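# Four arms place a hinged cable tray on three supports

## Task

Set the hinged cable tray down across its three supports so that it sits between each support's lugs, with one of its ends resting on the tallest support. Then open the grippers and move the arms away. The tray must stay in place on its own, because any position that holds only while a robot grips it does not count.

## Robot and tools

Robots: four identical i2rt Big YAM arms named arm1, arm2, arm3 and arm4. Each has six revolute joints, a two-finger gripper and a wrist camera (arm1_cam_wrist to arm4_cam_wrist). Two fixed room cameras, cam_high and cam_low, give overview images. With joints 1 and 6 at zero and the hand level and facing forward, the wrist camera rides on top of the hand and looks toward the fingertips. The hand can reach roughly 1.0 m from the joint-1 axis.

Frames: there is one shared scene frame with its origin on the floor and +z pointing up. The hand point lies midway between the fingertips. The hand's z axis runs along the fingers, and the fingers open and close along its y axis. Each arm's foot has its own pose in that frame, but no result line prints it.

Joints. Every value is an absolute target, never an offset. Each is followed by its range and its tolerance for counting as reached.
- joint1_rad: -2.879 to 2.879, ±0.045. Turns the arm about its foot; positive is counter-clockwise seen from above, and 0 points along the foot's facing.
- joint2_rad: 0 to 3.141, ±0.14. Shoulder; 0 has the upper arm pointing back and roughly level, and larger values lift it up and then forward.
- joint3_rad: 0 to 3.019, ±0.09. Elbow; 0 is fully folded, and larger values open it.
- joint4_rad: -1.692 to 1.57, ±0.055. Hand pitch; positive tilts the fingers up.
- joint5_rad: -1.57 to 1.57, ±0.03. Sideways hand swing; positive goes to the arm's right.
- joint6_rad: -2.094 to 2.094, ±0.035. Hand roll; positive is clockwise viewed from behind the hand.
- gripper_m: 0 to 0.093 metres, ±0.003. This is the fingertip gap. Each finger pad can push with up to about 50 to 62 N, and some grippers manage less.

The joints move at different speeds, so the hand's path between two postures can bow out widely.

execute_actions(actions, cameras):
- actions is a list holding either one action or none. An action is an object keyed by arm name. Under each name goes {"joints": {...}}, which maps joint names to absolute targets in radians, or in metres for gripper_m. Example: {"arm1": {"joints": {"gripper_m": 0.05}}, "arm2": {"joints": {"joint1_rad": 0.3}}}.
- Every motion in an action starts at once, but they may finish at different times.
- A joint or arm you leave out may still be driving toward its earlier target.
- If any key is unknown or any value is out of range, the whole call is rejected and nothing moves.
- An empty list only returns the state and the images.
- cameras is a list of camera names, or "all". If you omit it or pass null, you get all cameras; [] gives none. The "pictures" line gives the order of the returned images.

wait(seconds): seconds runs from 0 to 10. It commands nothing, lets the scene run, and returns the same report as an empty action.

zoom_image(camera, region): gives an enlarged view of part of a camera's most recent full image. region is [x0, y0, x1, y1] in pixels, measured from the top-left corner, and can be at most 504 by 504.

read_manual(section): returns the licence texts for the URDF. It moves nothing.

finished_scene(scene): closes the given scene once the robots have held the last command. It cannot be undone, and its result tells you whether the goal was met. If you reply without any tool call, the run ends.

Reading results:
- joint_status reports how each commanded motion ended.
- "off_target": the joint stopped short of its target and may still be pushing toward it.
- "contact_stop": the joint gave up its target and now holds its current spot.
- "time_out": the joint holds its current spot, or it keeps a target within 0.375, 0.375, 0.113, 0.225, 0.075 or 0.3 rad (joints 1 to 6) and keeps pushing there. It will move on its own if the way clears. To relieve the push, send the joint its reported position.
- "joint command not followed" (often with a "cause:" line) and "not_followed": a self- and inter-arm collision check held back that arm's joint targets. The gripper part of the action still runs. The withheld targets may be retried on every later action until you give targets that pass.
- on_its_own lists what the arm is doing without this call's command. In it, "held at" is the joint's target, not where the joint actually is.
- A target very close to the current reading may produce no motion.
- If one call reports a stop, the later motion, wait and finished_scene calls in the same reply are skipped.
- Joint torques are listed in joint order, without the gripper. They are the raw drive output, with a fixed offset and scale per unit plus noise, so they are not zero in free air. Friction can hide a load or fake one.

Hazards:
- The arms do not stop when they touch something; they keep pushing, sometimes hard.
- Any hard squeeze between two robots fails the task and ends the run, and a hard collision can do the same. Nothing in the state reports that two robots are in contact.
- The collision check may act too late, and between arms it ignores fingers, gripper housings and wrist cameras.
- An arm that holds a load, or keeps pushing, heats its motors. A MOTOR HOT line appears from 85 °C. At 100 °C an OVER-TEMPERATURE FAULT drops that arm. Keys that had not reached their targets then read "limit_stop_at_motor_heat", and you must send those targets again.
- Joints bearing a load sag over time.
- The arms do not wait for one another.
- Do not knock anything off the work area or onto the floor, and avoid drops, slips, slams and hard pushes.
- When the job is done, open every gripper and back the arms away.

Each tool is called after ">>>" as name(argument=value, ...) on one line, values as JSON.

## Session

>>> execute_actions(actions=[])

Scene clock: 0.00 s.
Joint torques (N m, as the arm reports them, + toward a larger angle): no reading
arm1.joint_positions: joint1_rad=-0.215 joint2_rad=+0.502 joint3_rad=+1.428 joint4_rad=-1.397 joint5_rad=-0.102 joint6_rad=+0.286 gripper_m=+0.095
arm1.joint_status: not commanded
arm1.hand: x=-0.9606 y=-0.1984 z=+1.5522 quat_wxyz=(-0.516, -0.118, -0.843, -0.099) (m; scene frame)
arm2.joint_positions: joint1_rad=+0.331 joint2_rad=+0.442 joint3_rad=+1.354 joint4_rad=-1.268 joint5_rad=-0.194 joint6_rad=-0.091 gripper_m=+0.094
arm2.joint_status: not commanded
arm2.hand: x=-0.3109 y=-0.5156 z=+1.5434 quat_wxyz=(-0.302, +0.701, -0.421, -0.490) (m; scene frame)
arm3.joint_positions: joint1_rad=-0.294 joint2_rad=+0.459 joint3_rad=+1.410 joint4_rad=-1.375 joint5_rad=-0.250 joint6_rad=+0.092 gripper_m=+0.095
arm3.joint_status: not commanded
arm3.hand: x=+0.2115 y=+0.1552 z=+1.5834 quat_wxyz=(-0.448, -0.609, -0.578, +0.308) (m; scene frame)
arm4.joint_positions: joint1_rad=+0.372 joint2_rad=+0.504 joint3_rad=+1.387 joint4_rad=-1.448 joint5_rad=-0.053 joint6_rad=-0.308 gripper_m=+0.095
arm4.joint_status: not commanded
arm4.hand: x=+0.9777 y=-0.2206 z=+1.5870 quat_wxyz=(-0.070, -0.800, -0.357, +0.478) (m; scene frame)
pictures: arm1_cam_wrist, arm2_cam_wrist, arm3_cam_wrist, arm4_cam_wrist, cam_high, cam_low
Images, in order (width x height): arm1_cam_wrist 616x616, arm2_cam_wrist 616x616, arm3_cam_wrist 616x616, arm4_cam_wrist 616x616, cam_high 504x504, cam_low 504x504.

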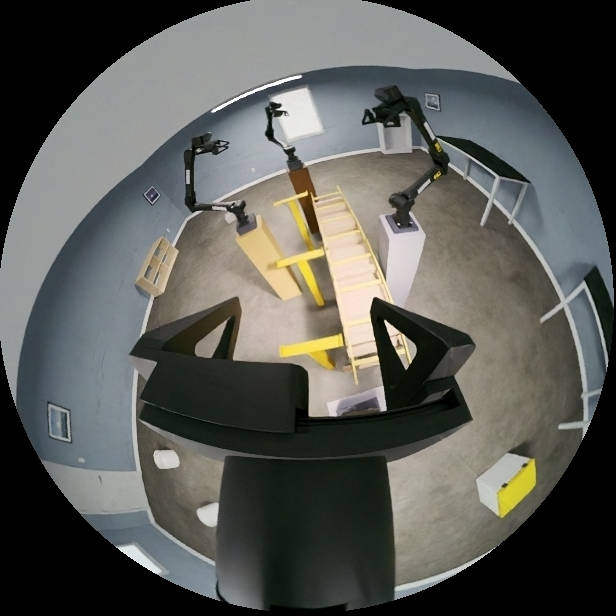

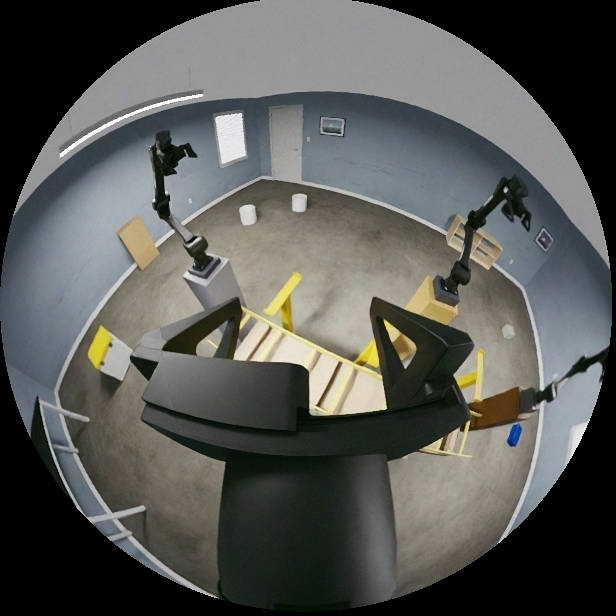

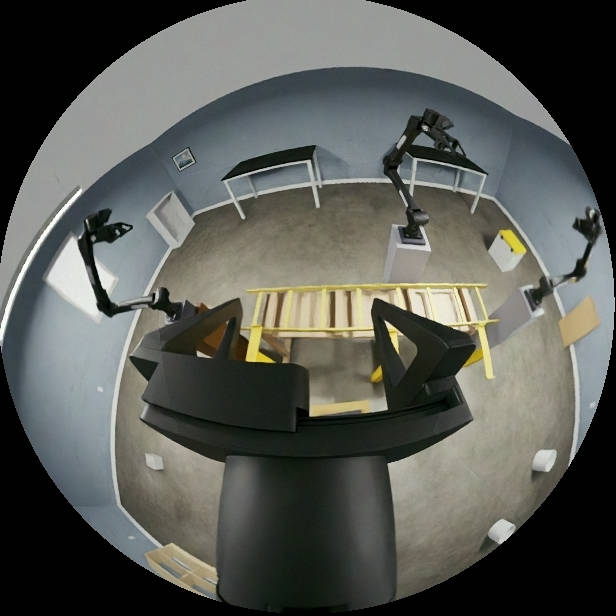

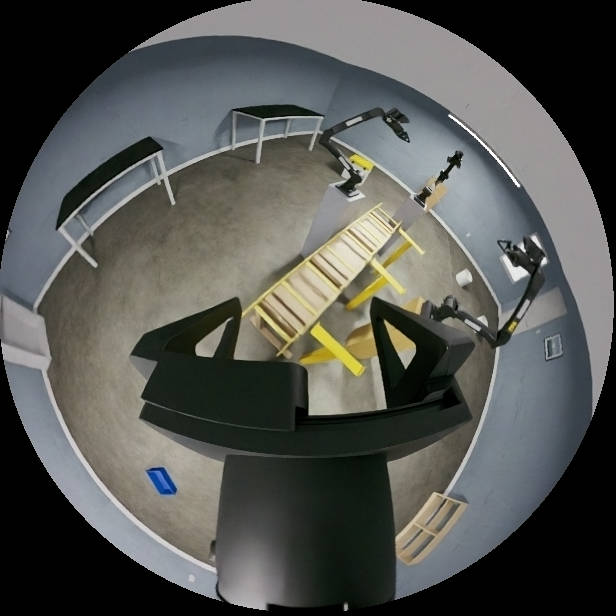

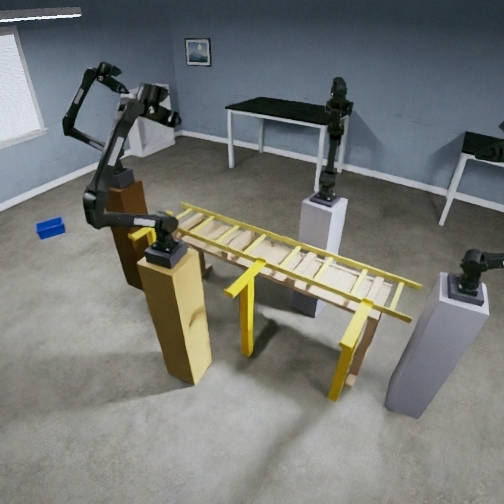

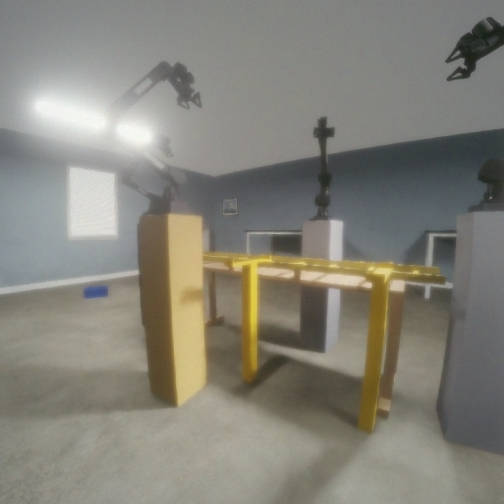

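>>> zoom_image(camera="cam_high", region=[100, 160, 460, 420])

>>> zoom_image(camera="cam_low", region=[120, 200, 480, 440])

>>> zoom_image(camera="arm1_cam_wrist", region=[200, 150, 450, 400])

>>> zoom_image(camera="arm3_cam_wrist", region=[180, 240, 540, 420])

>>> zoom_image(camera="arm4_cam_wrist", region=[220, 180, 470, 400])

Region (100, 160, 460, 420) of cam_high's 504x504 image, scaled by 1.400, with more detail than that image has.

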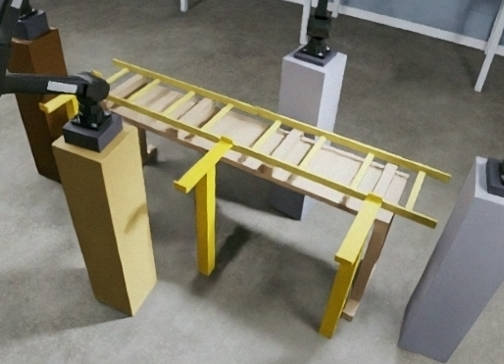

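Region (120, 200, 480, 440) of cam_low's 504x504 image, scaled by 1.400, with more detail than that image has.

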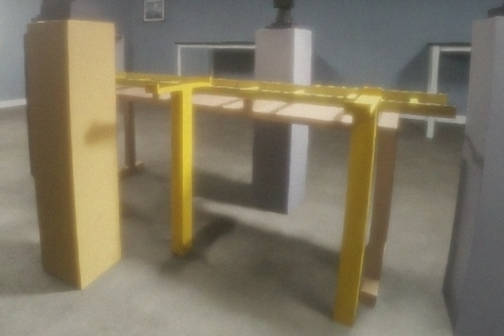

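Region (200, 150, 450, 400) of arm1_cam_wrist's 616x616 image, scaled by 2.016, with more detail than that image has.

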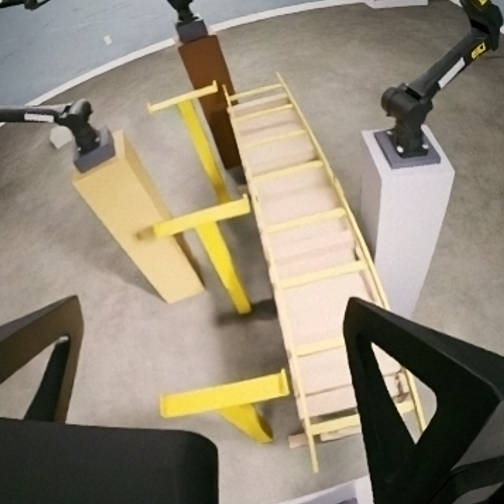

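Region (180, 240, 540, 420) of arm3_cam_wrist's 616x616 image, scaled by 1.400, with more detail than that image has.

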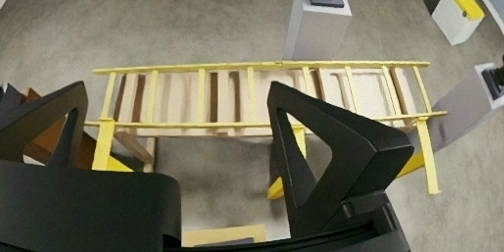

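Region (220, 180, 470, 400) of arm4_cam_wrist's 616x616 image, scaled by 2.016, with more detail than that image has; it fills the top 444 rows of this view, and the rest is white.

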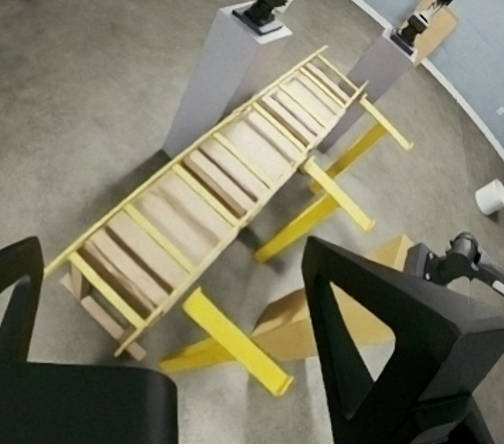

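>>> execute_actions(actions=[{"arm1": {"joints": {"joint1_rad": -0.15, "joint2_rad": 1.31, "joint3_rad": 1.21, "joint4_rad": -1.47, "joint5_rad": 0, "joint6_rad": 0}}, "arm2": {"joints": {"joint1_rad": 0.06, "joint2_rad": 1.31, "joint3_rad": 1.21, "joint4_rad": -1.47, "joint5_rad": 0, "joint6_rad": 0}}, "arm3": {"joints": {"joint1_rad": -0.18, "joint2_rad": 1.31, "joint3_rad": 1.21, "joint4_rad": -1.47, "joint5_rad": 0, "joint6_rad": 0}}, "arm4": {"joints": {"joint1_rad": -0.13, "joint2_rad": 1.31, "joint3_rad": 1.21, "joint4_rad": -1.47, "joint5_rad": 0, "joint6_rad": 0}}}])

Scene clock: 68.67 s.
Joint torques (N m, as the arm reports them, + toward a larger angle): arm1=[ 0.38 -6.3   8.21  0.23  0.07 -0.09] | arm2=[-0.42 -8.68  8.24 -0.23  0.05  0.08] | arm3=[ 1.12 -7.92 10.27 -0.82  0.14 -0.32] | arm4=[ 1.03 -9.09  9.66 -0.28  0.    0.12]
arm1.joint_positions: joint1_rad=-0.160 joint2_rad=+1.301 joint3_rad=+1.207 joint4_rad=-1.460 joint5_rad=-0.003 joint6_rad=+0.010 gripper_m=+0.095
arm1.joint_status: all done
arm1.hand: x=-0.7601 y=-0.2098 z=+1.2184 quat_wxyz=(-0.010, -0.008, -1.000, +0.003) (m; scene frame)
arm2.joint_positions: joint1_rad=+0.069 joint2_rad=+1.307 joint3_rad=+1.197 joint4_rad=-1.456 joint5_rad=-0.002 joint6_rad=-0.009 gripper_m=+0.094
arm2.joint_status: all done
arm2.hand: x=-0.2398 y=-0.3007 z=+1.1978 quat_wxyz=(+0.002, +0.712, -0.702, -0.007) (m; scene frame)
arm3.joint_positions: joint1_rad=-0.191 joint2_rad=+1.315 joint3_rad=+1.204 joint4_rad=-1.459 joint5_rad=-0.004 joint6_rad=+0.013 gripper_m=+0.095
arm3.joint_status: all done
arm3.hand: x=+0.1833 y=-0.0544 z=+1.2352 quat_wxyz=(+0.002, -0.717, -0.697, -0.007) (m; scene frame)
arm4.joint_positions: joint1_rad=-0.124 joint2_rad=+1.315 joint3_rad=+1.210 joint4_rad=-1.465 joint5_rad=-0.001 joint6_rad=-0.010 gripper_m=+0.095
arm4.joint_status: all done
arm4.hand: x=+0.7532 y=-0.1317 z=+1.2788 quat_wxyz=(-0.001, -1.000, -0.008, +0.001) (m; scene frame)
pictures: arm1_cam_wrist, arm2_cam_wrist, arm3_cam_wrist, arm4_cam_wrist, cam_high, cam_low
Images, in order (width x height): arm1_cam_wrist 616x616, arm2_cam_wrist 616x616, arm3_cam_wrist 616x616, arm4_cam_wrist 616x616, cam_high 504x504, cam_low 504x504.

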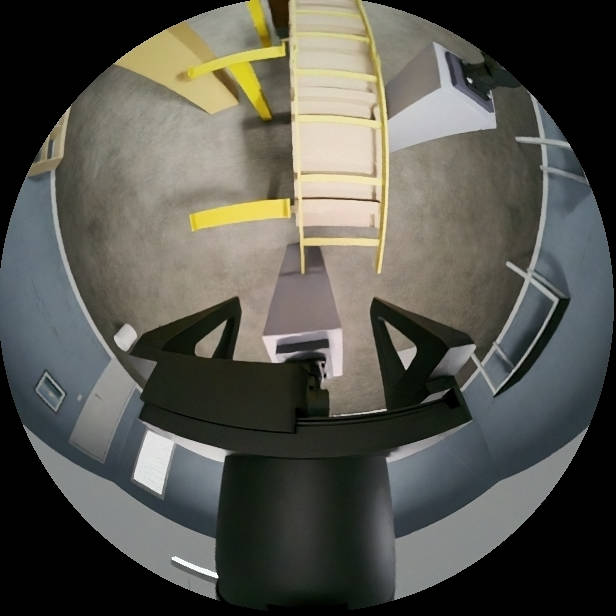

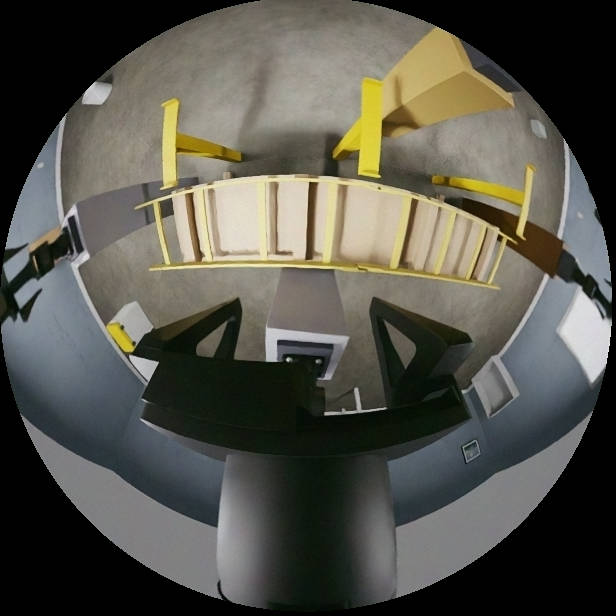

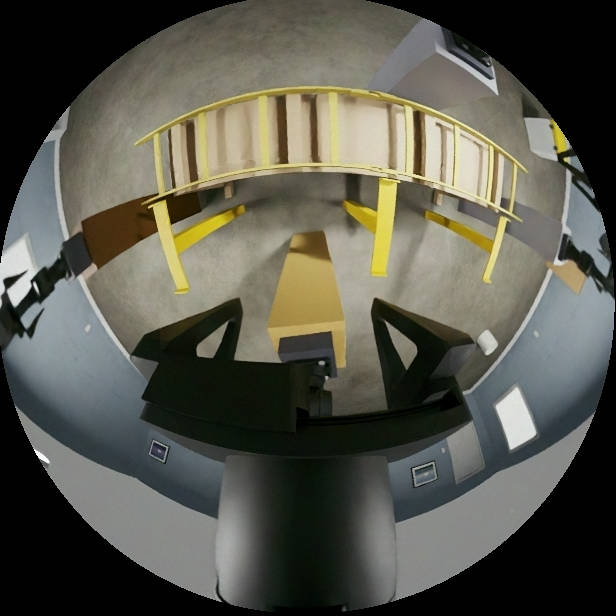

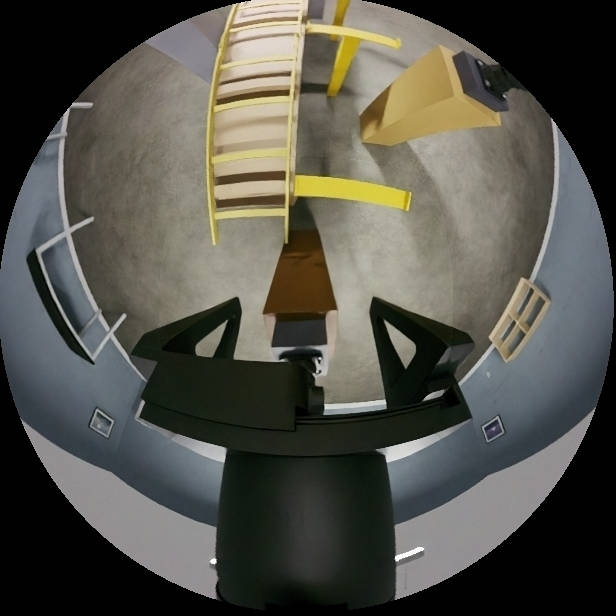

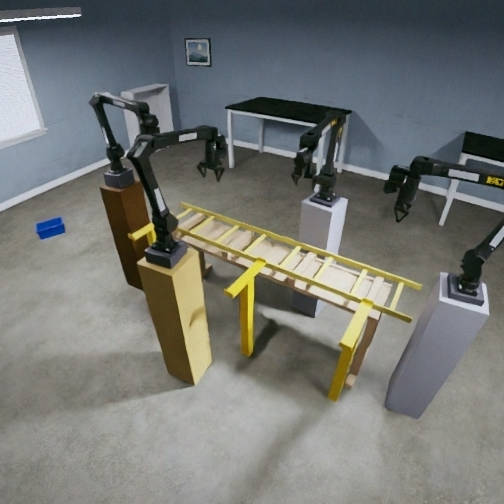

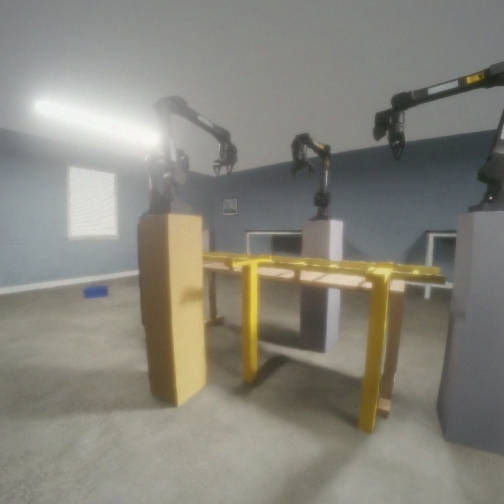

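>>> zoom_image(camera="arm2_cam_wrist", region=[130, 70, 550, 300])

>>> zoom_image(camera="arm3_cam_wrist", region=[130, 70, 550, 300])

Region (130, 70, 550, 300) of arm2_cam_wrist's 616x616 image, scaled by 1.200, with more detail than that image has; it fills the top 276 rows of this view, and the rest is white.

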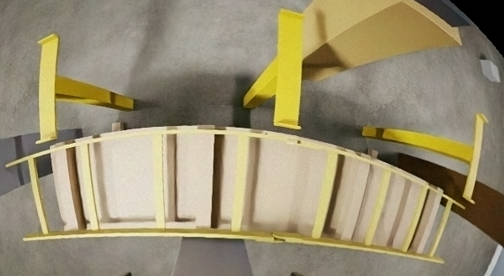

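Region (130, 70, 550, 300) of arm3_cam_wrist's 616x616 image, scaled by 1.200, with more detail than that image has; it fills the top 276 rows of this view, and the rest is white.

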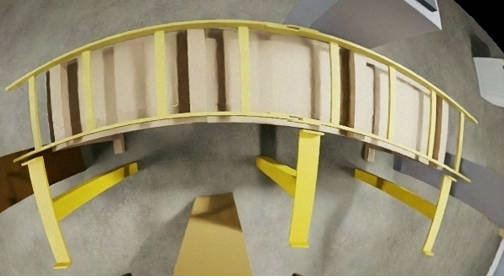

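>>> zoom_image(camera="arm2_cam_wrist", region=[290, 70, 450, 290])

>>> zoom_image(camera="arm4_cam_wrist", region=[190, 100, 430, 260])

>>> zoom_image(camera="arm1_cam_wrist", region=[170, 100, 410, 290])

Region (290, 70, 450, 290) of arm2_cam_wrist's 616x616 image, scaled by 2.291, with more detail than that image has; it fills the left 367 columns of this view, and the rest is white.

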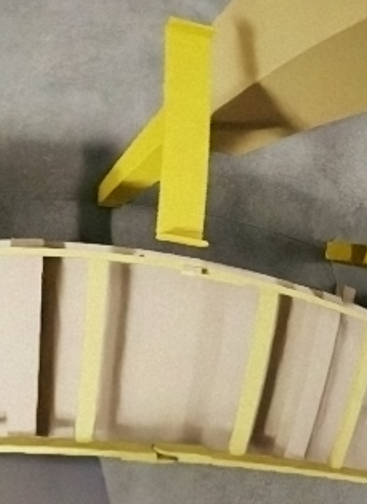

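Region (190, 100, 430, 260) of arm4_cam_wrist's 616x616 image, scaled by 2.100, with more detail than that image has.

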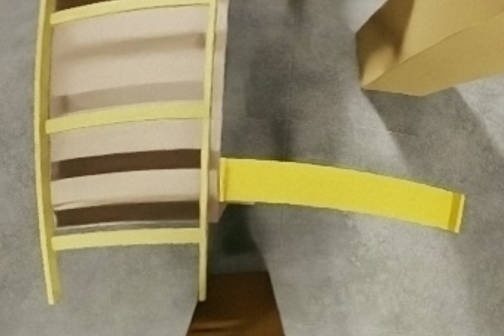

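Region (170, 100, 410, 290) of arm1_cam_wrist's 616x616 image, scaled by 2.100, with more detail than that image has; it fills the top 399 rows of this view, and the rest is white.

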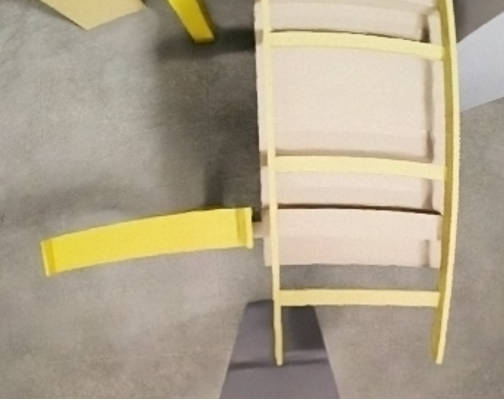

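>>> execute_actions(actions=[{"arm1": {"joints": {"joint1_rad": -0.174, "joint2_rad": 1.774, "joint3_rad": 0.353, "joint4_rad": -0.150, "joint5_rad": 0, "joint6_rad": -0.02, "gripper_m": 0.06}}, "arm2": {"joints": {"joint1_rad": 0.146, "joint2_rad": 1.671, "joint3_rad": 0.268, "joint4_rad": -0.168, "joint5_rad": 0, "joint6_rad": 1.657, "gripper_m": 0.06}}, "arm3": {"joints": {"joint1_rad": -0.133, "joint2_rad": 2.199, "joint3_rad": 1.239, "joint4_rad": -0.611, "joint5_rad": 0, "joint6_rad": 1.616, "gripper_m": 0.06}}, "arm4": {"joints": {"joint1_rad": 0.773, "joint2_rad": 2.146, "joint3_rad": 0.870, "joint4_rad": -0.295, "joint5_rad": 0, "joint6_rad": 0.904, "gripper_m": 0.06}}}])

Scene clock: 182.03 s.
Joint torques (N m, as the arm reports them, + toward a larger angle): arm1=[-1.52 -6.78  1.64  1.16  0.06 -0.09] | arm2=[ 0.48 -6.75  1.05  0.74 -0.05  0.11] | arm3=[  0.48 -15.62   7.5   -0.03   0.2   -0.07] | arm4=[  1.61 -12.99   2.82   0.21   0.06   0.11]
arm1.joint_positions: joint1_rad=-0.161 joint2_rad=+1.783 joint3_rad=+0.354 joint4_rad=-0.161 joint5_rad=-0.003 joint6_rad=-0.009 gripper_m=+0.060
arm1.joint_status: all done
arm1.hand: x=-0.9121 y=-0.2123 z=+0.8487 quat_wxyz=(+0.008, +0.002, -1.000, +0.003) (m; scene frame)
arm2.joint_positions: joint1_rad=+0.143 joint2_rad=+1.683 joint3_rad=+0.267 joint4_rad=-0.183 joint5_rad=+0.003 joint6_rad=+1.648 gripper_m=+0.060
arm2.joint_status: all done
arm2.hand: x=-0.2548 y=-0.4865 z=+0.8475 quat_wxyz=(+0.002, +0.001, -1.000, +0.013) (m; scene frame)
arm3.joint_positions: joint1_rad=-0.140 joint2_rad=+2.216 joint3_rad=+1.211 joint4_rad=-0.623 joint5_rad=-0.003 joint6_rad=+1.603 gripper_m=+0.060
arm3.joint_status: all done
arm3.hand: x=+0.2075 y=-0.1717 z=+0.8322 quat_wxyz=(+0.035, -0.999, -0.001, -0.002) (m; scene frame)
arm4.joint_positions: joint1_rad=+0.771 joint2_rad=+2.147 joint3_rad=+0.877 joint4_rad=-0.304 joint5_rad=+0.000 joint6_rad=+0.895 gripper_m=+0.060
arm4.joint_status: all done
arm4.hand: x=+0.8781 y=-0.4414 z=+0.8507 quat_wxyz=(+0.001, -1.000, -0.003, -0.001) (m; scene frame)
pictures: arm1_cam_wrist, arm2_cam_wrist, arm3_cam_wrist, arm4_cam_wrist, cam_high, cam_low
Images, in order (width x height): arm1_cam_wrist 616x616, arm2_cam_wrist 616x616, arm3_cam_wrist 616x616, arm4_cam_wrist 616x616, cam_high 504x504, cam_low 504x504.

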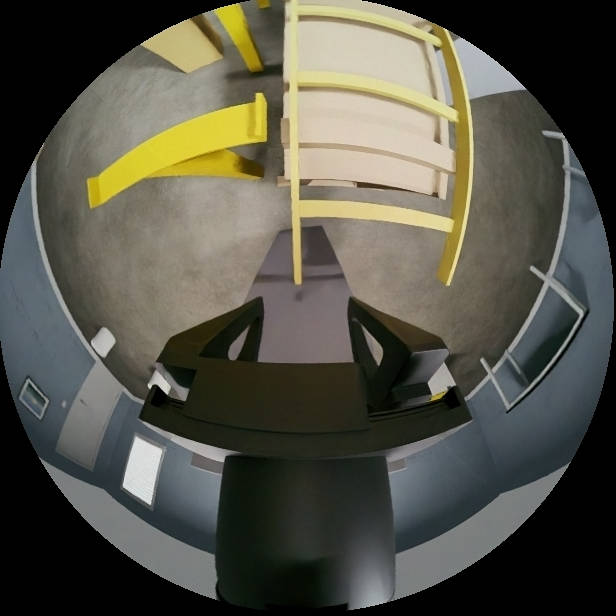

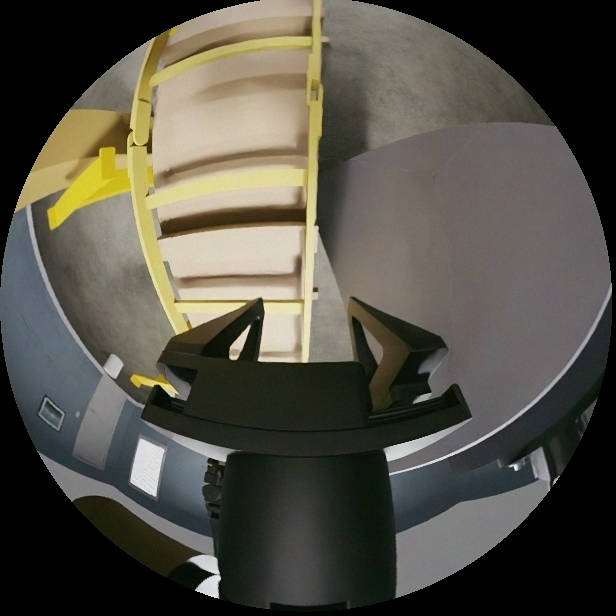

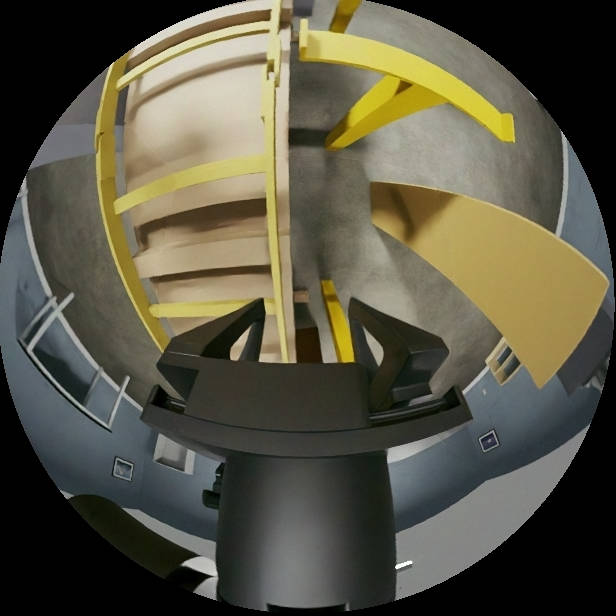

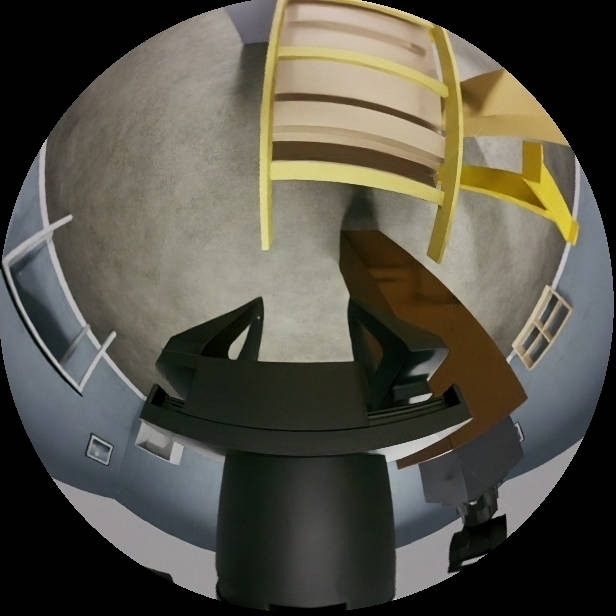

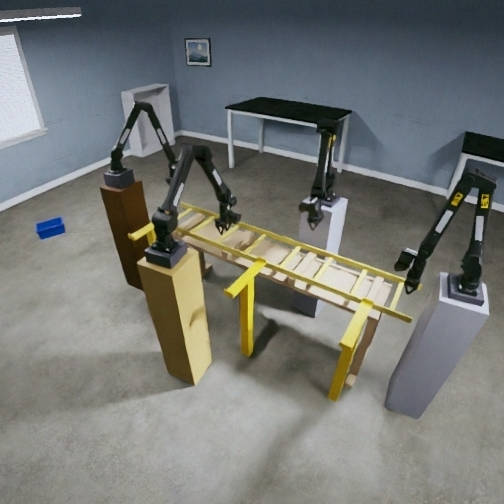

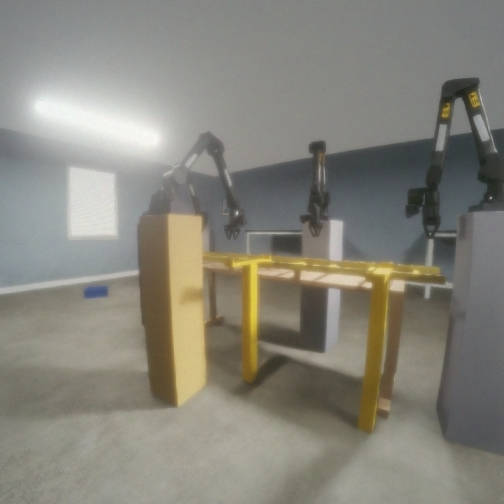

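>>> execute_actions(actions=[{"arm1": {"joints": {"joint1_rad": -0.106, "joint2_rad": 2.378, "joint3_rad": 0.483, "joint4_rad": 0.338, "joint6_rad": 0.03}}, "arm2": {"joints": {"joint1_rad": 0.145, "joint2_rad": 2.386, "joint3_rad": 0.374, "joint4_rad": 0.46}}, "arm3": {"joints": {"joint1_rad": -0.136, "joint2_rad": 2.485, "joint3_rad": 1.405, "joint4_rad": -0.437}}, "arm4": {"joints": {"joint1_rad": 0.769, "joint2_rad": 2.54, "joint3_rad": 1.26, "joint4_rad": -0.255, "joint6_rad": 0.899}}}])

Scene clock: 236.30 s.
Joint torques (N m, as the arm reports them, + toward a larger angle): arm1=[ 0.18 -7.83 -1.99  1.25  0.02  0.12] | arm2=[ 0.36 -7.83 -4.    0.91 -0.04  0.06] | arm3=[  0.37 -17.28   4.71  -0.19   0.19  -0.14] | arm4=[  1.31 -16.36   5.01   0.06   0.06   0.07]
arm1.joint_positions: joint1_rad=-0.114 joint2_rad=+2.368 joint3_rad=+0.487 joint4_rad=+0.326 joint5_rad=-0.002 joint6_rad=+0.020 gripper_m=+0.060
arm1.joint_status: all done
arm1.hand: x=-0.9015 y=-0.2030 z=+0.7231 quat_wxyz=(-0.010, +0.011, -1.000, +0.003) (m; scene frame)
arm2.joint_positions: joint1_rad=+0.143 joint2_rad=+2.375 joint3_rad=+0.387 joint4_rad=+0.444 joint5_rad=+0.003 joint6_rad=+1.649 gripper_m=+0.060
arm2.joint_status: all done
arm2.hand: x=-0.2570 y=-0.4763 z=+0.7208 quat_wxyz=(+0.005, +0.001, -1.000, -0.015) (m; scene frame)
arm3.joint_positions: joint1_rad=-0.140 joint2_rad=+2.510 joint3_rad=+1.397 joint4_rad=-0.443 joint5_rad=-0.003 joint6_rad=+1.604 gripper_m=+0.060
arm3.joint_status: all done
arm3.hand: x=+0.2095 y=-0.2159 z=+0.7180 quat_wxyz=(-0.001, -1.000, +0.000, -0.003) (m; scene frame)
arm4.joint_positions: joint1_rad=+0.771 joint2_rad=+2.545 joint3_rad=+1.237 joint4_rad=-0.259 joint5_rad=+0.000 joint6_rad=+0.895 gripper_m=+0.060
arm4.joint_status: all done
arm4.hand: x=+0.8307 y=-0.5012 z=+0.7228 quat_wxyz=(-0.002, -1.000, -0.003, +0.001) (m; scene frame)
pictures: arm1_cam_wrist, arm2_cam_wrist, arm3_cam_wrist, arm4_cam_wrist, cam_high, cam_low
Images, in order (width x height): arm1_cam_wrist 616x616, arm2_cam_wrist 616x616, arm3_cam_wrist 616x616, arm4_cam_wrist 616x616, cam_high 504x504, cam_low 504x504.

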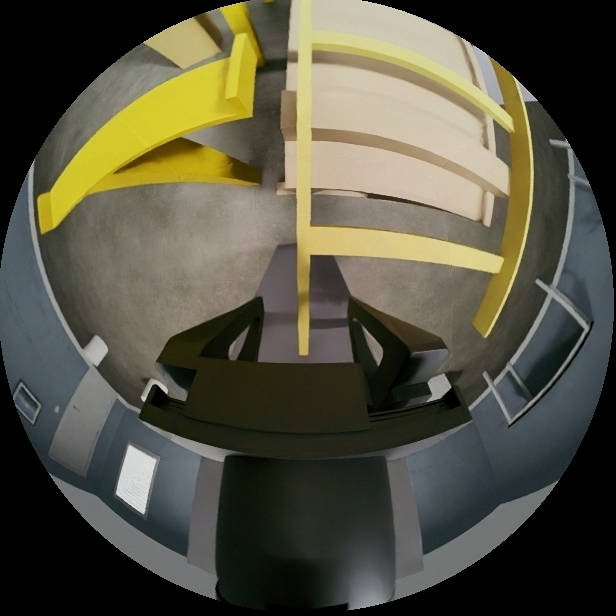

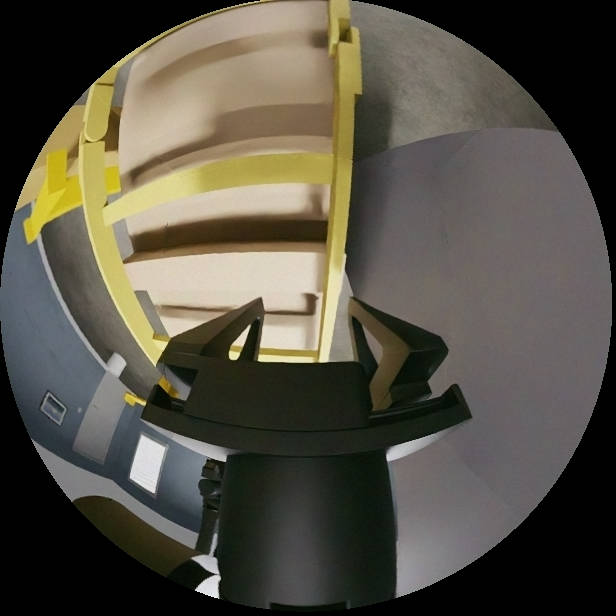

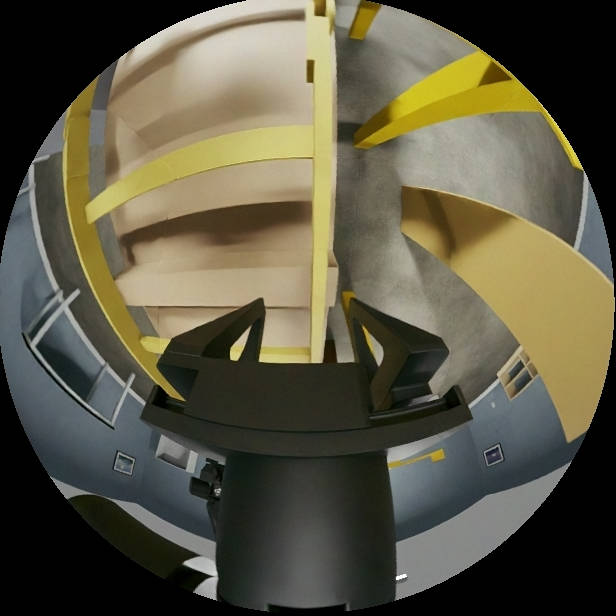

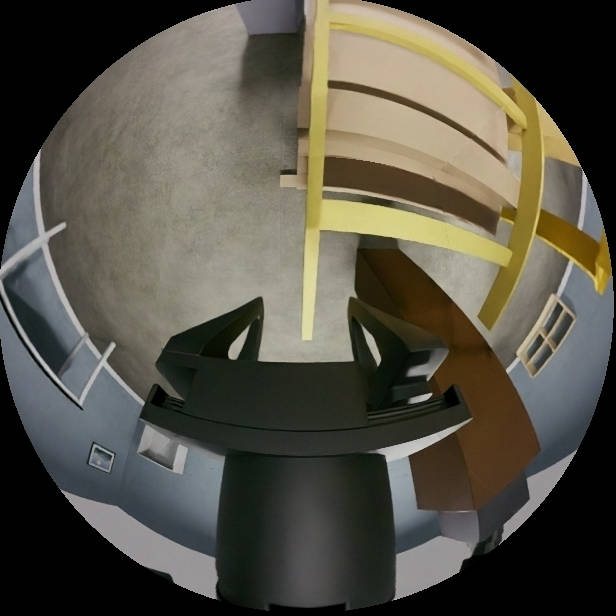

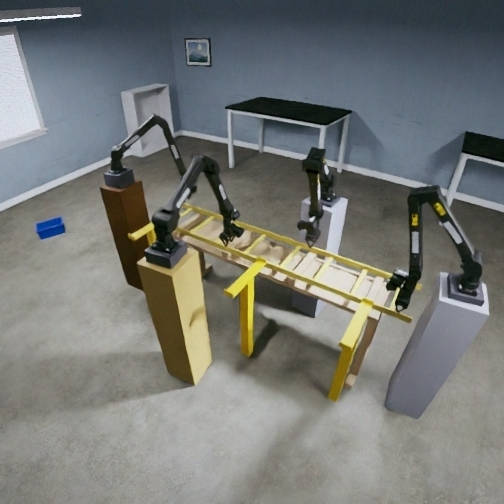

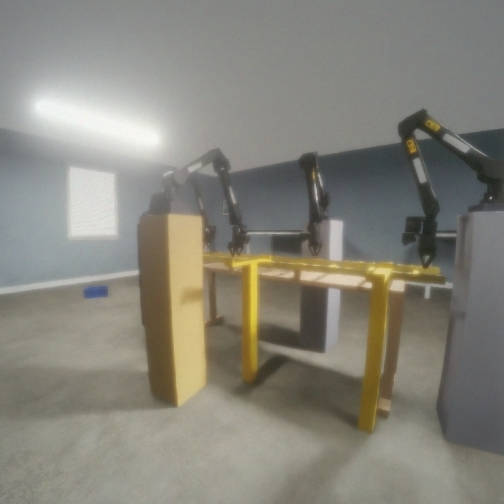

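>>> zoom_image(camera="cam_low", region=[200, 220, 460, 320])

Region (200, 220, 460, 320) of cam_low's 504x504 image, scaled by 1.938, with more detail than that image has; it fills the top 194 rows of this view, and the rest is white.

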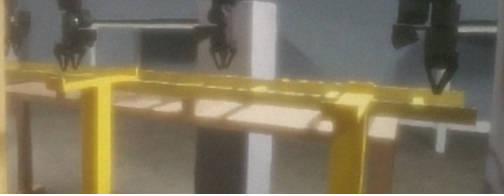

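>>> execute_actions(actions=[{"arm1": {"joints": {"joint2_rad": 2.592, "joint3_rad": 0.570, "joint4_rad": 0.450}}, "arm2": {"joints": {"joint2_rad": 2.624, "joint3_rad": 0.458, "joint4_rad": 0.589}}, "arm3": {"joints": {"joint2_rad": 2.598, "joint3_rad": 1.450, "joint4_rad": -0.385}}, "arm4": {"joints": {"joint2_rad": 2.678, "joint3_rad": 1.347, "joint4_rad": -0.210}}}])

Scene clock: 267.60 s.
Joint torques (N m, as the arm reports them, + toward a larger angle): arm1=[ 0.14 -8.47 -3.13  1.08  0.03  0.12] | arm2=[ 0.34 -5.08 -5.46 -0.25 -0.03 -0.01] | arm3=[  0.63 -11.99   5.36   0.31   0.2   -0.1 ] | arm4=[  1.31 -11.86   4.46   0.49   0.05   0.06]
arm1.joint_positions: joint1_rad=-0.114 joint2_rad=+2.587 joint3_rad=+0.578 joint4_rad=+0.442 joint5_rad=-0.002 joint6_rad=+0.020 gripper_m=+0.060
arm1.joint_status: all done
arm1.hand: x=-0.9107 y=-0.2039 z=+0.6664 quat_wxyz=(-0.004, +0.011, -1.000, +0.003) (m; scene frame)
arm2.joint_positions: joint1_rad=+0.143 joint2_rad=+2.562 joint3_rad=+0.487 joint4_rad=+0.606 joint5_rad=+0.003 joint6_rad=+1.656 gripper_m=+0.060
arm2.joint_status: all done
arm2.hand: x=-0.2592 y=-0.4538 z=+0.6736 quat_wxyz=(+0.008, -0.003, -0.999, -0.052) (m; scene frame)
arm3.joint_positions: joint1_rad=-0.140 joint2_rad=+2.547 joint3_rad=+1.436 joint4_rad=-0.398 joint5_rad=-0.002 joint6_rad=+1.605 gripper_m=+0.060
arm3.joint_status: all done
arm3.hand: x=+0.2101 y=-0.2341 z=+0.7057 quat_wxyz=(-0.025, -1.000, +0.000, -0.004) (m; scene frame)
arm4.joint_positions: joint1_rad=+0.772 joint2_rad=+2.618 joint3_rad=+1.334 joint4_rad=-0.223 joint5_rad=+0.000 joint6_rad=+0.896 gripper_m=+0.060
arm4.joint_status: all done
arm4.hand: x=+0.8097 y=-0.5281 z=+0.6999 quat_wxyz=(-0.025, -0.999, -0.003, +0.020) (m; scene frame)
pictures: arm1_cam_wrist, arm2_cam_wrist, arm3_cam_wrist, arm4_cam_wrist, cam_high, cam_low
Images, in order (width x height): arm1_cam_wrist 616x616, arm2_cam_wrist 616x616, arm3_cam_wrist 616x616, arm4_cam_wrist 616x616, cam_high 504x504, cam_low 504x504.

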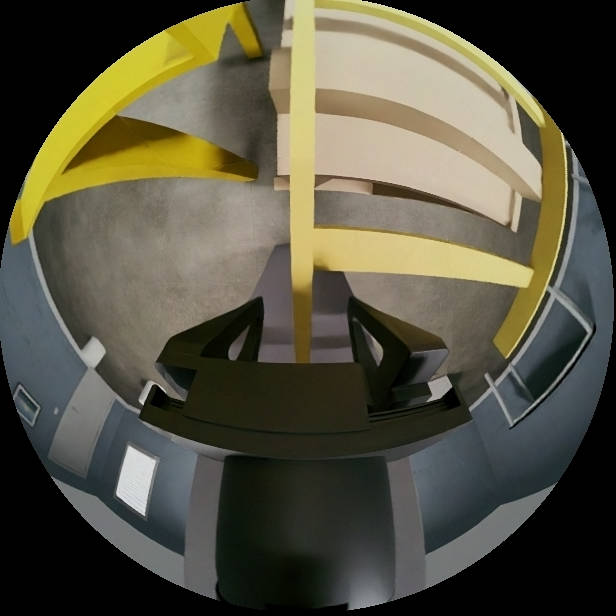

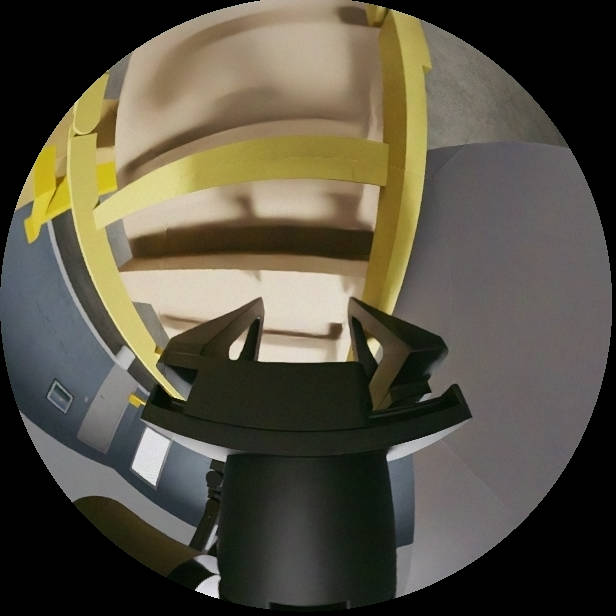

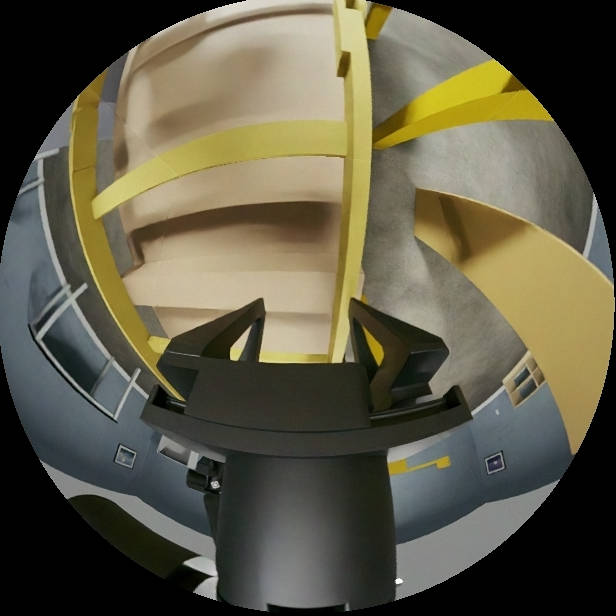

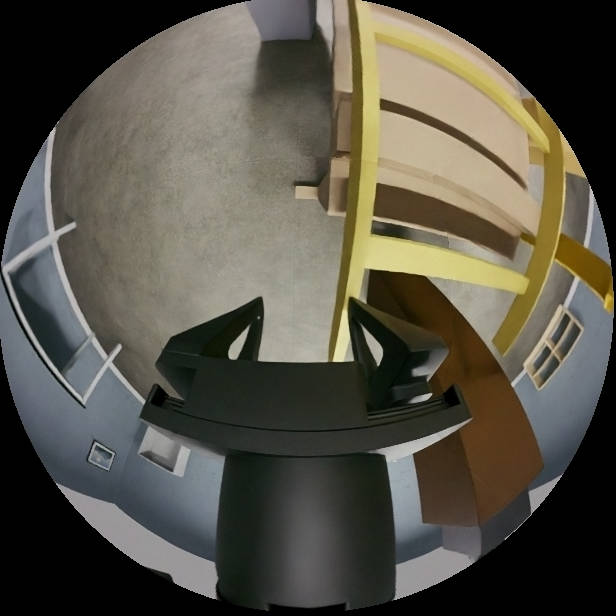

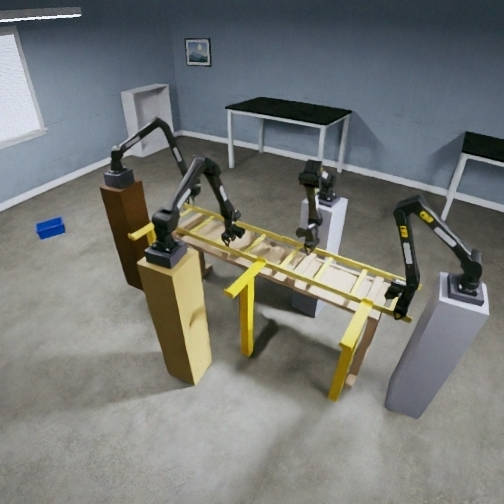

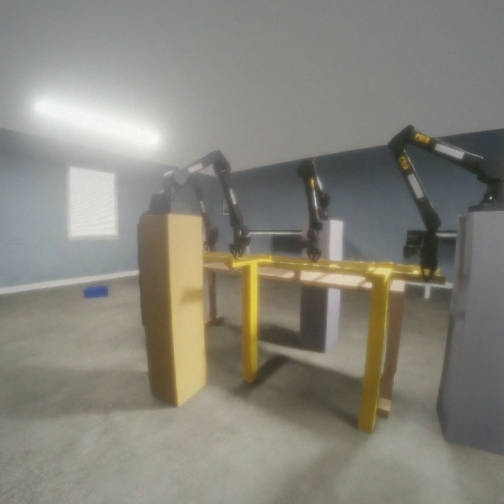

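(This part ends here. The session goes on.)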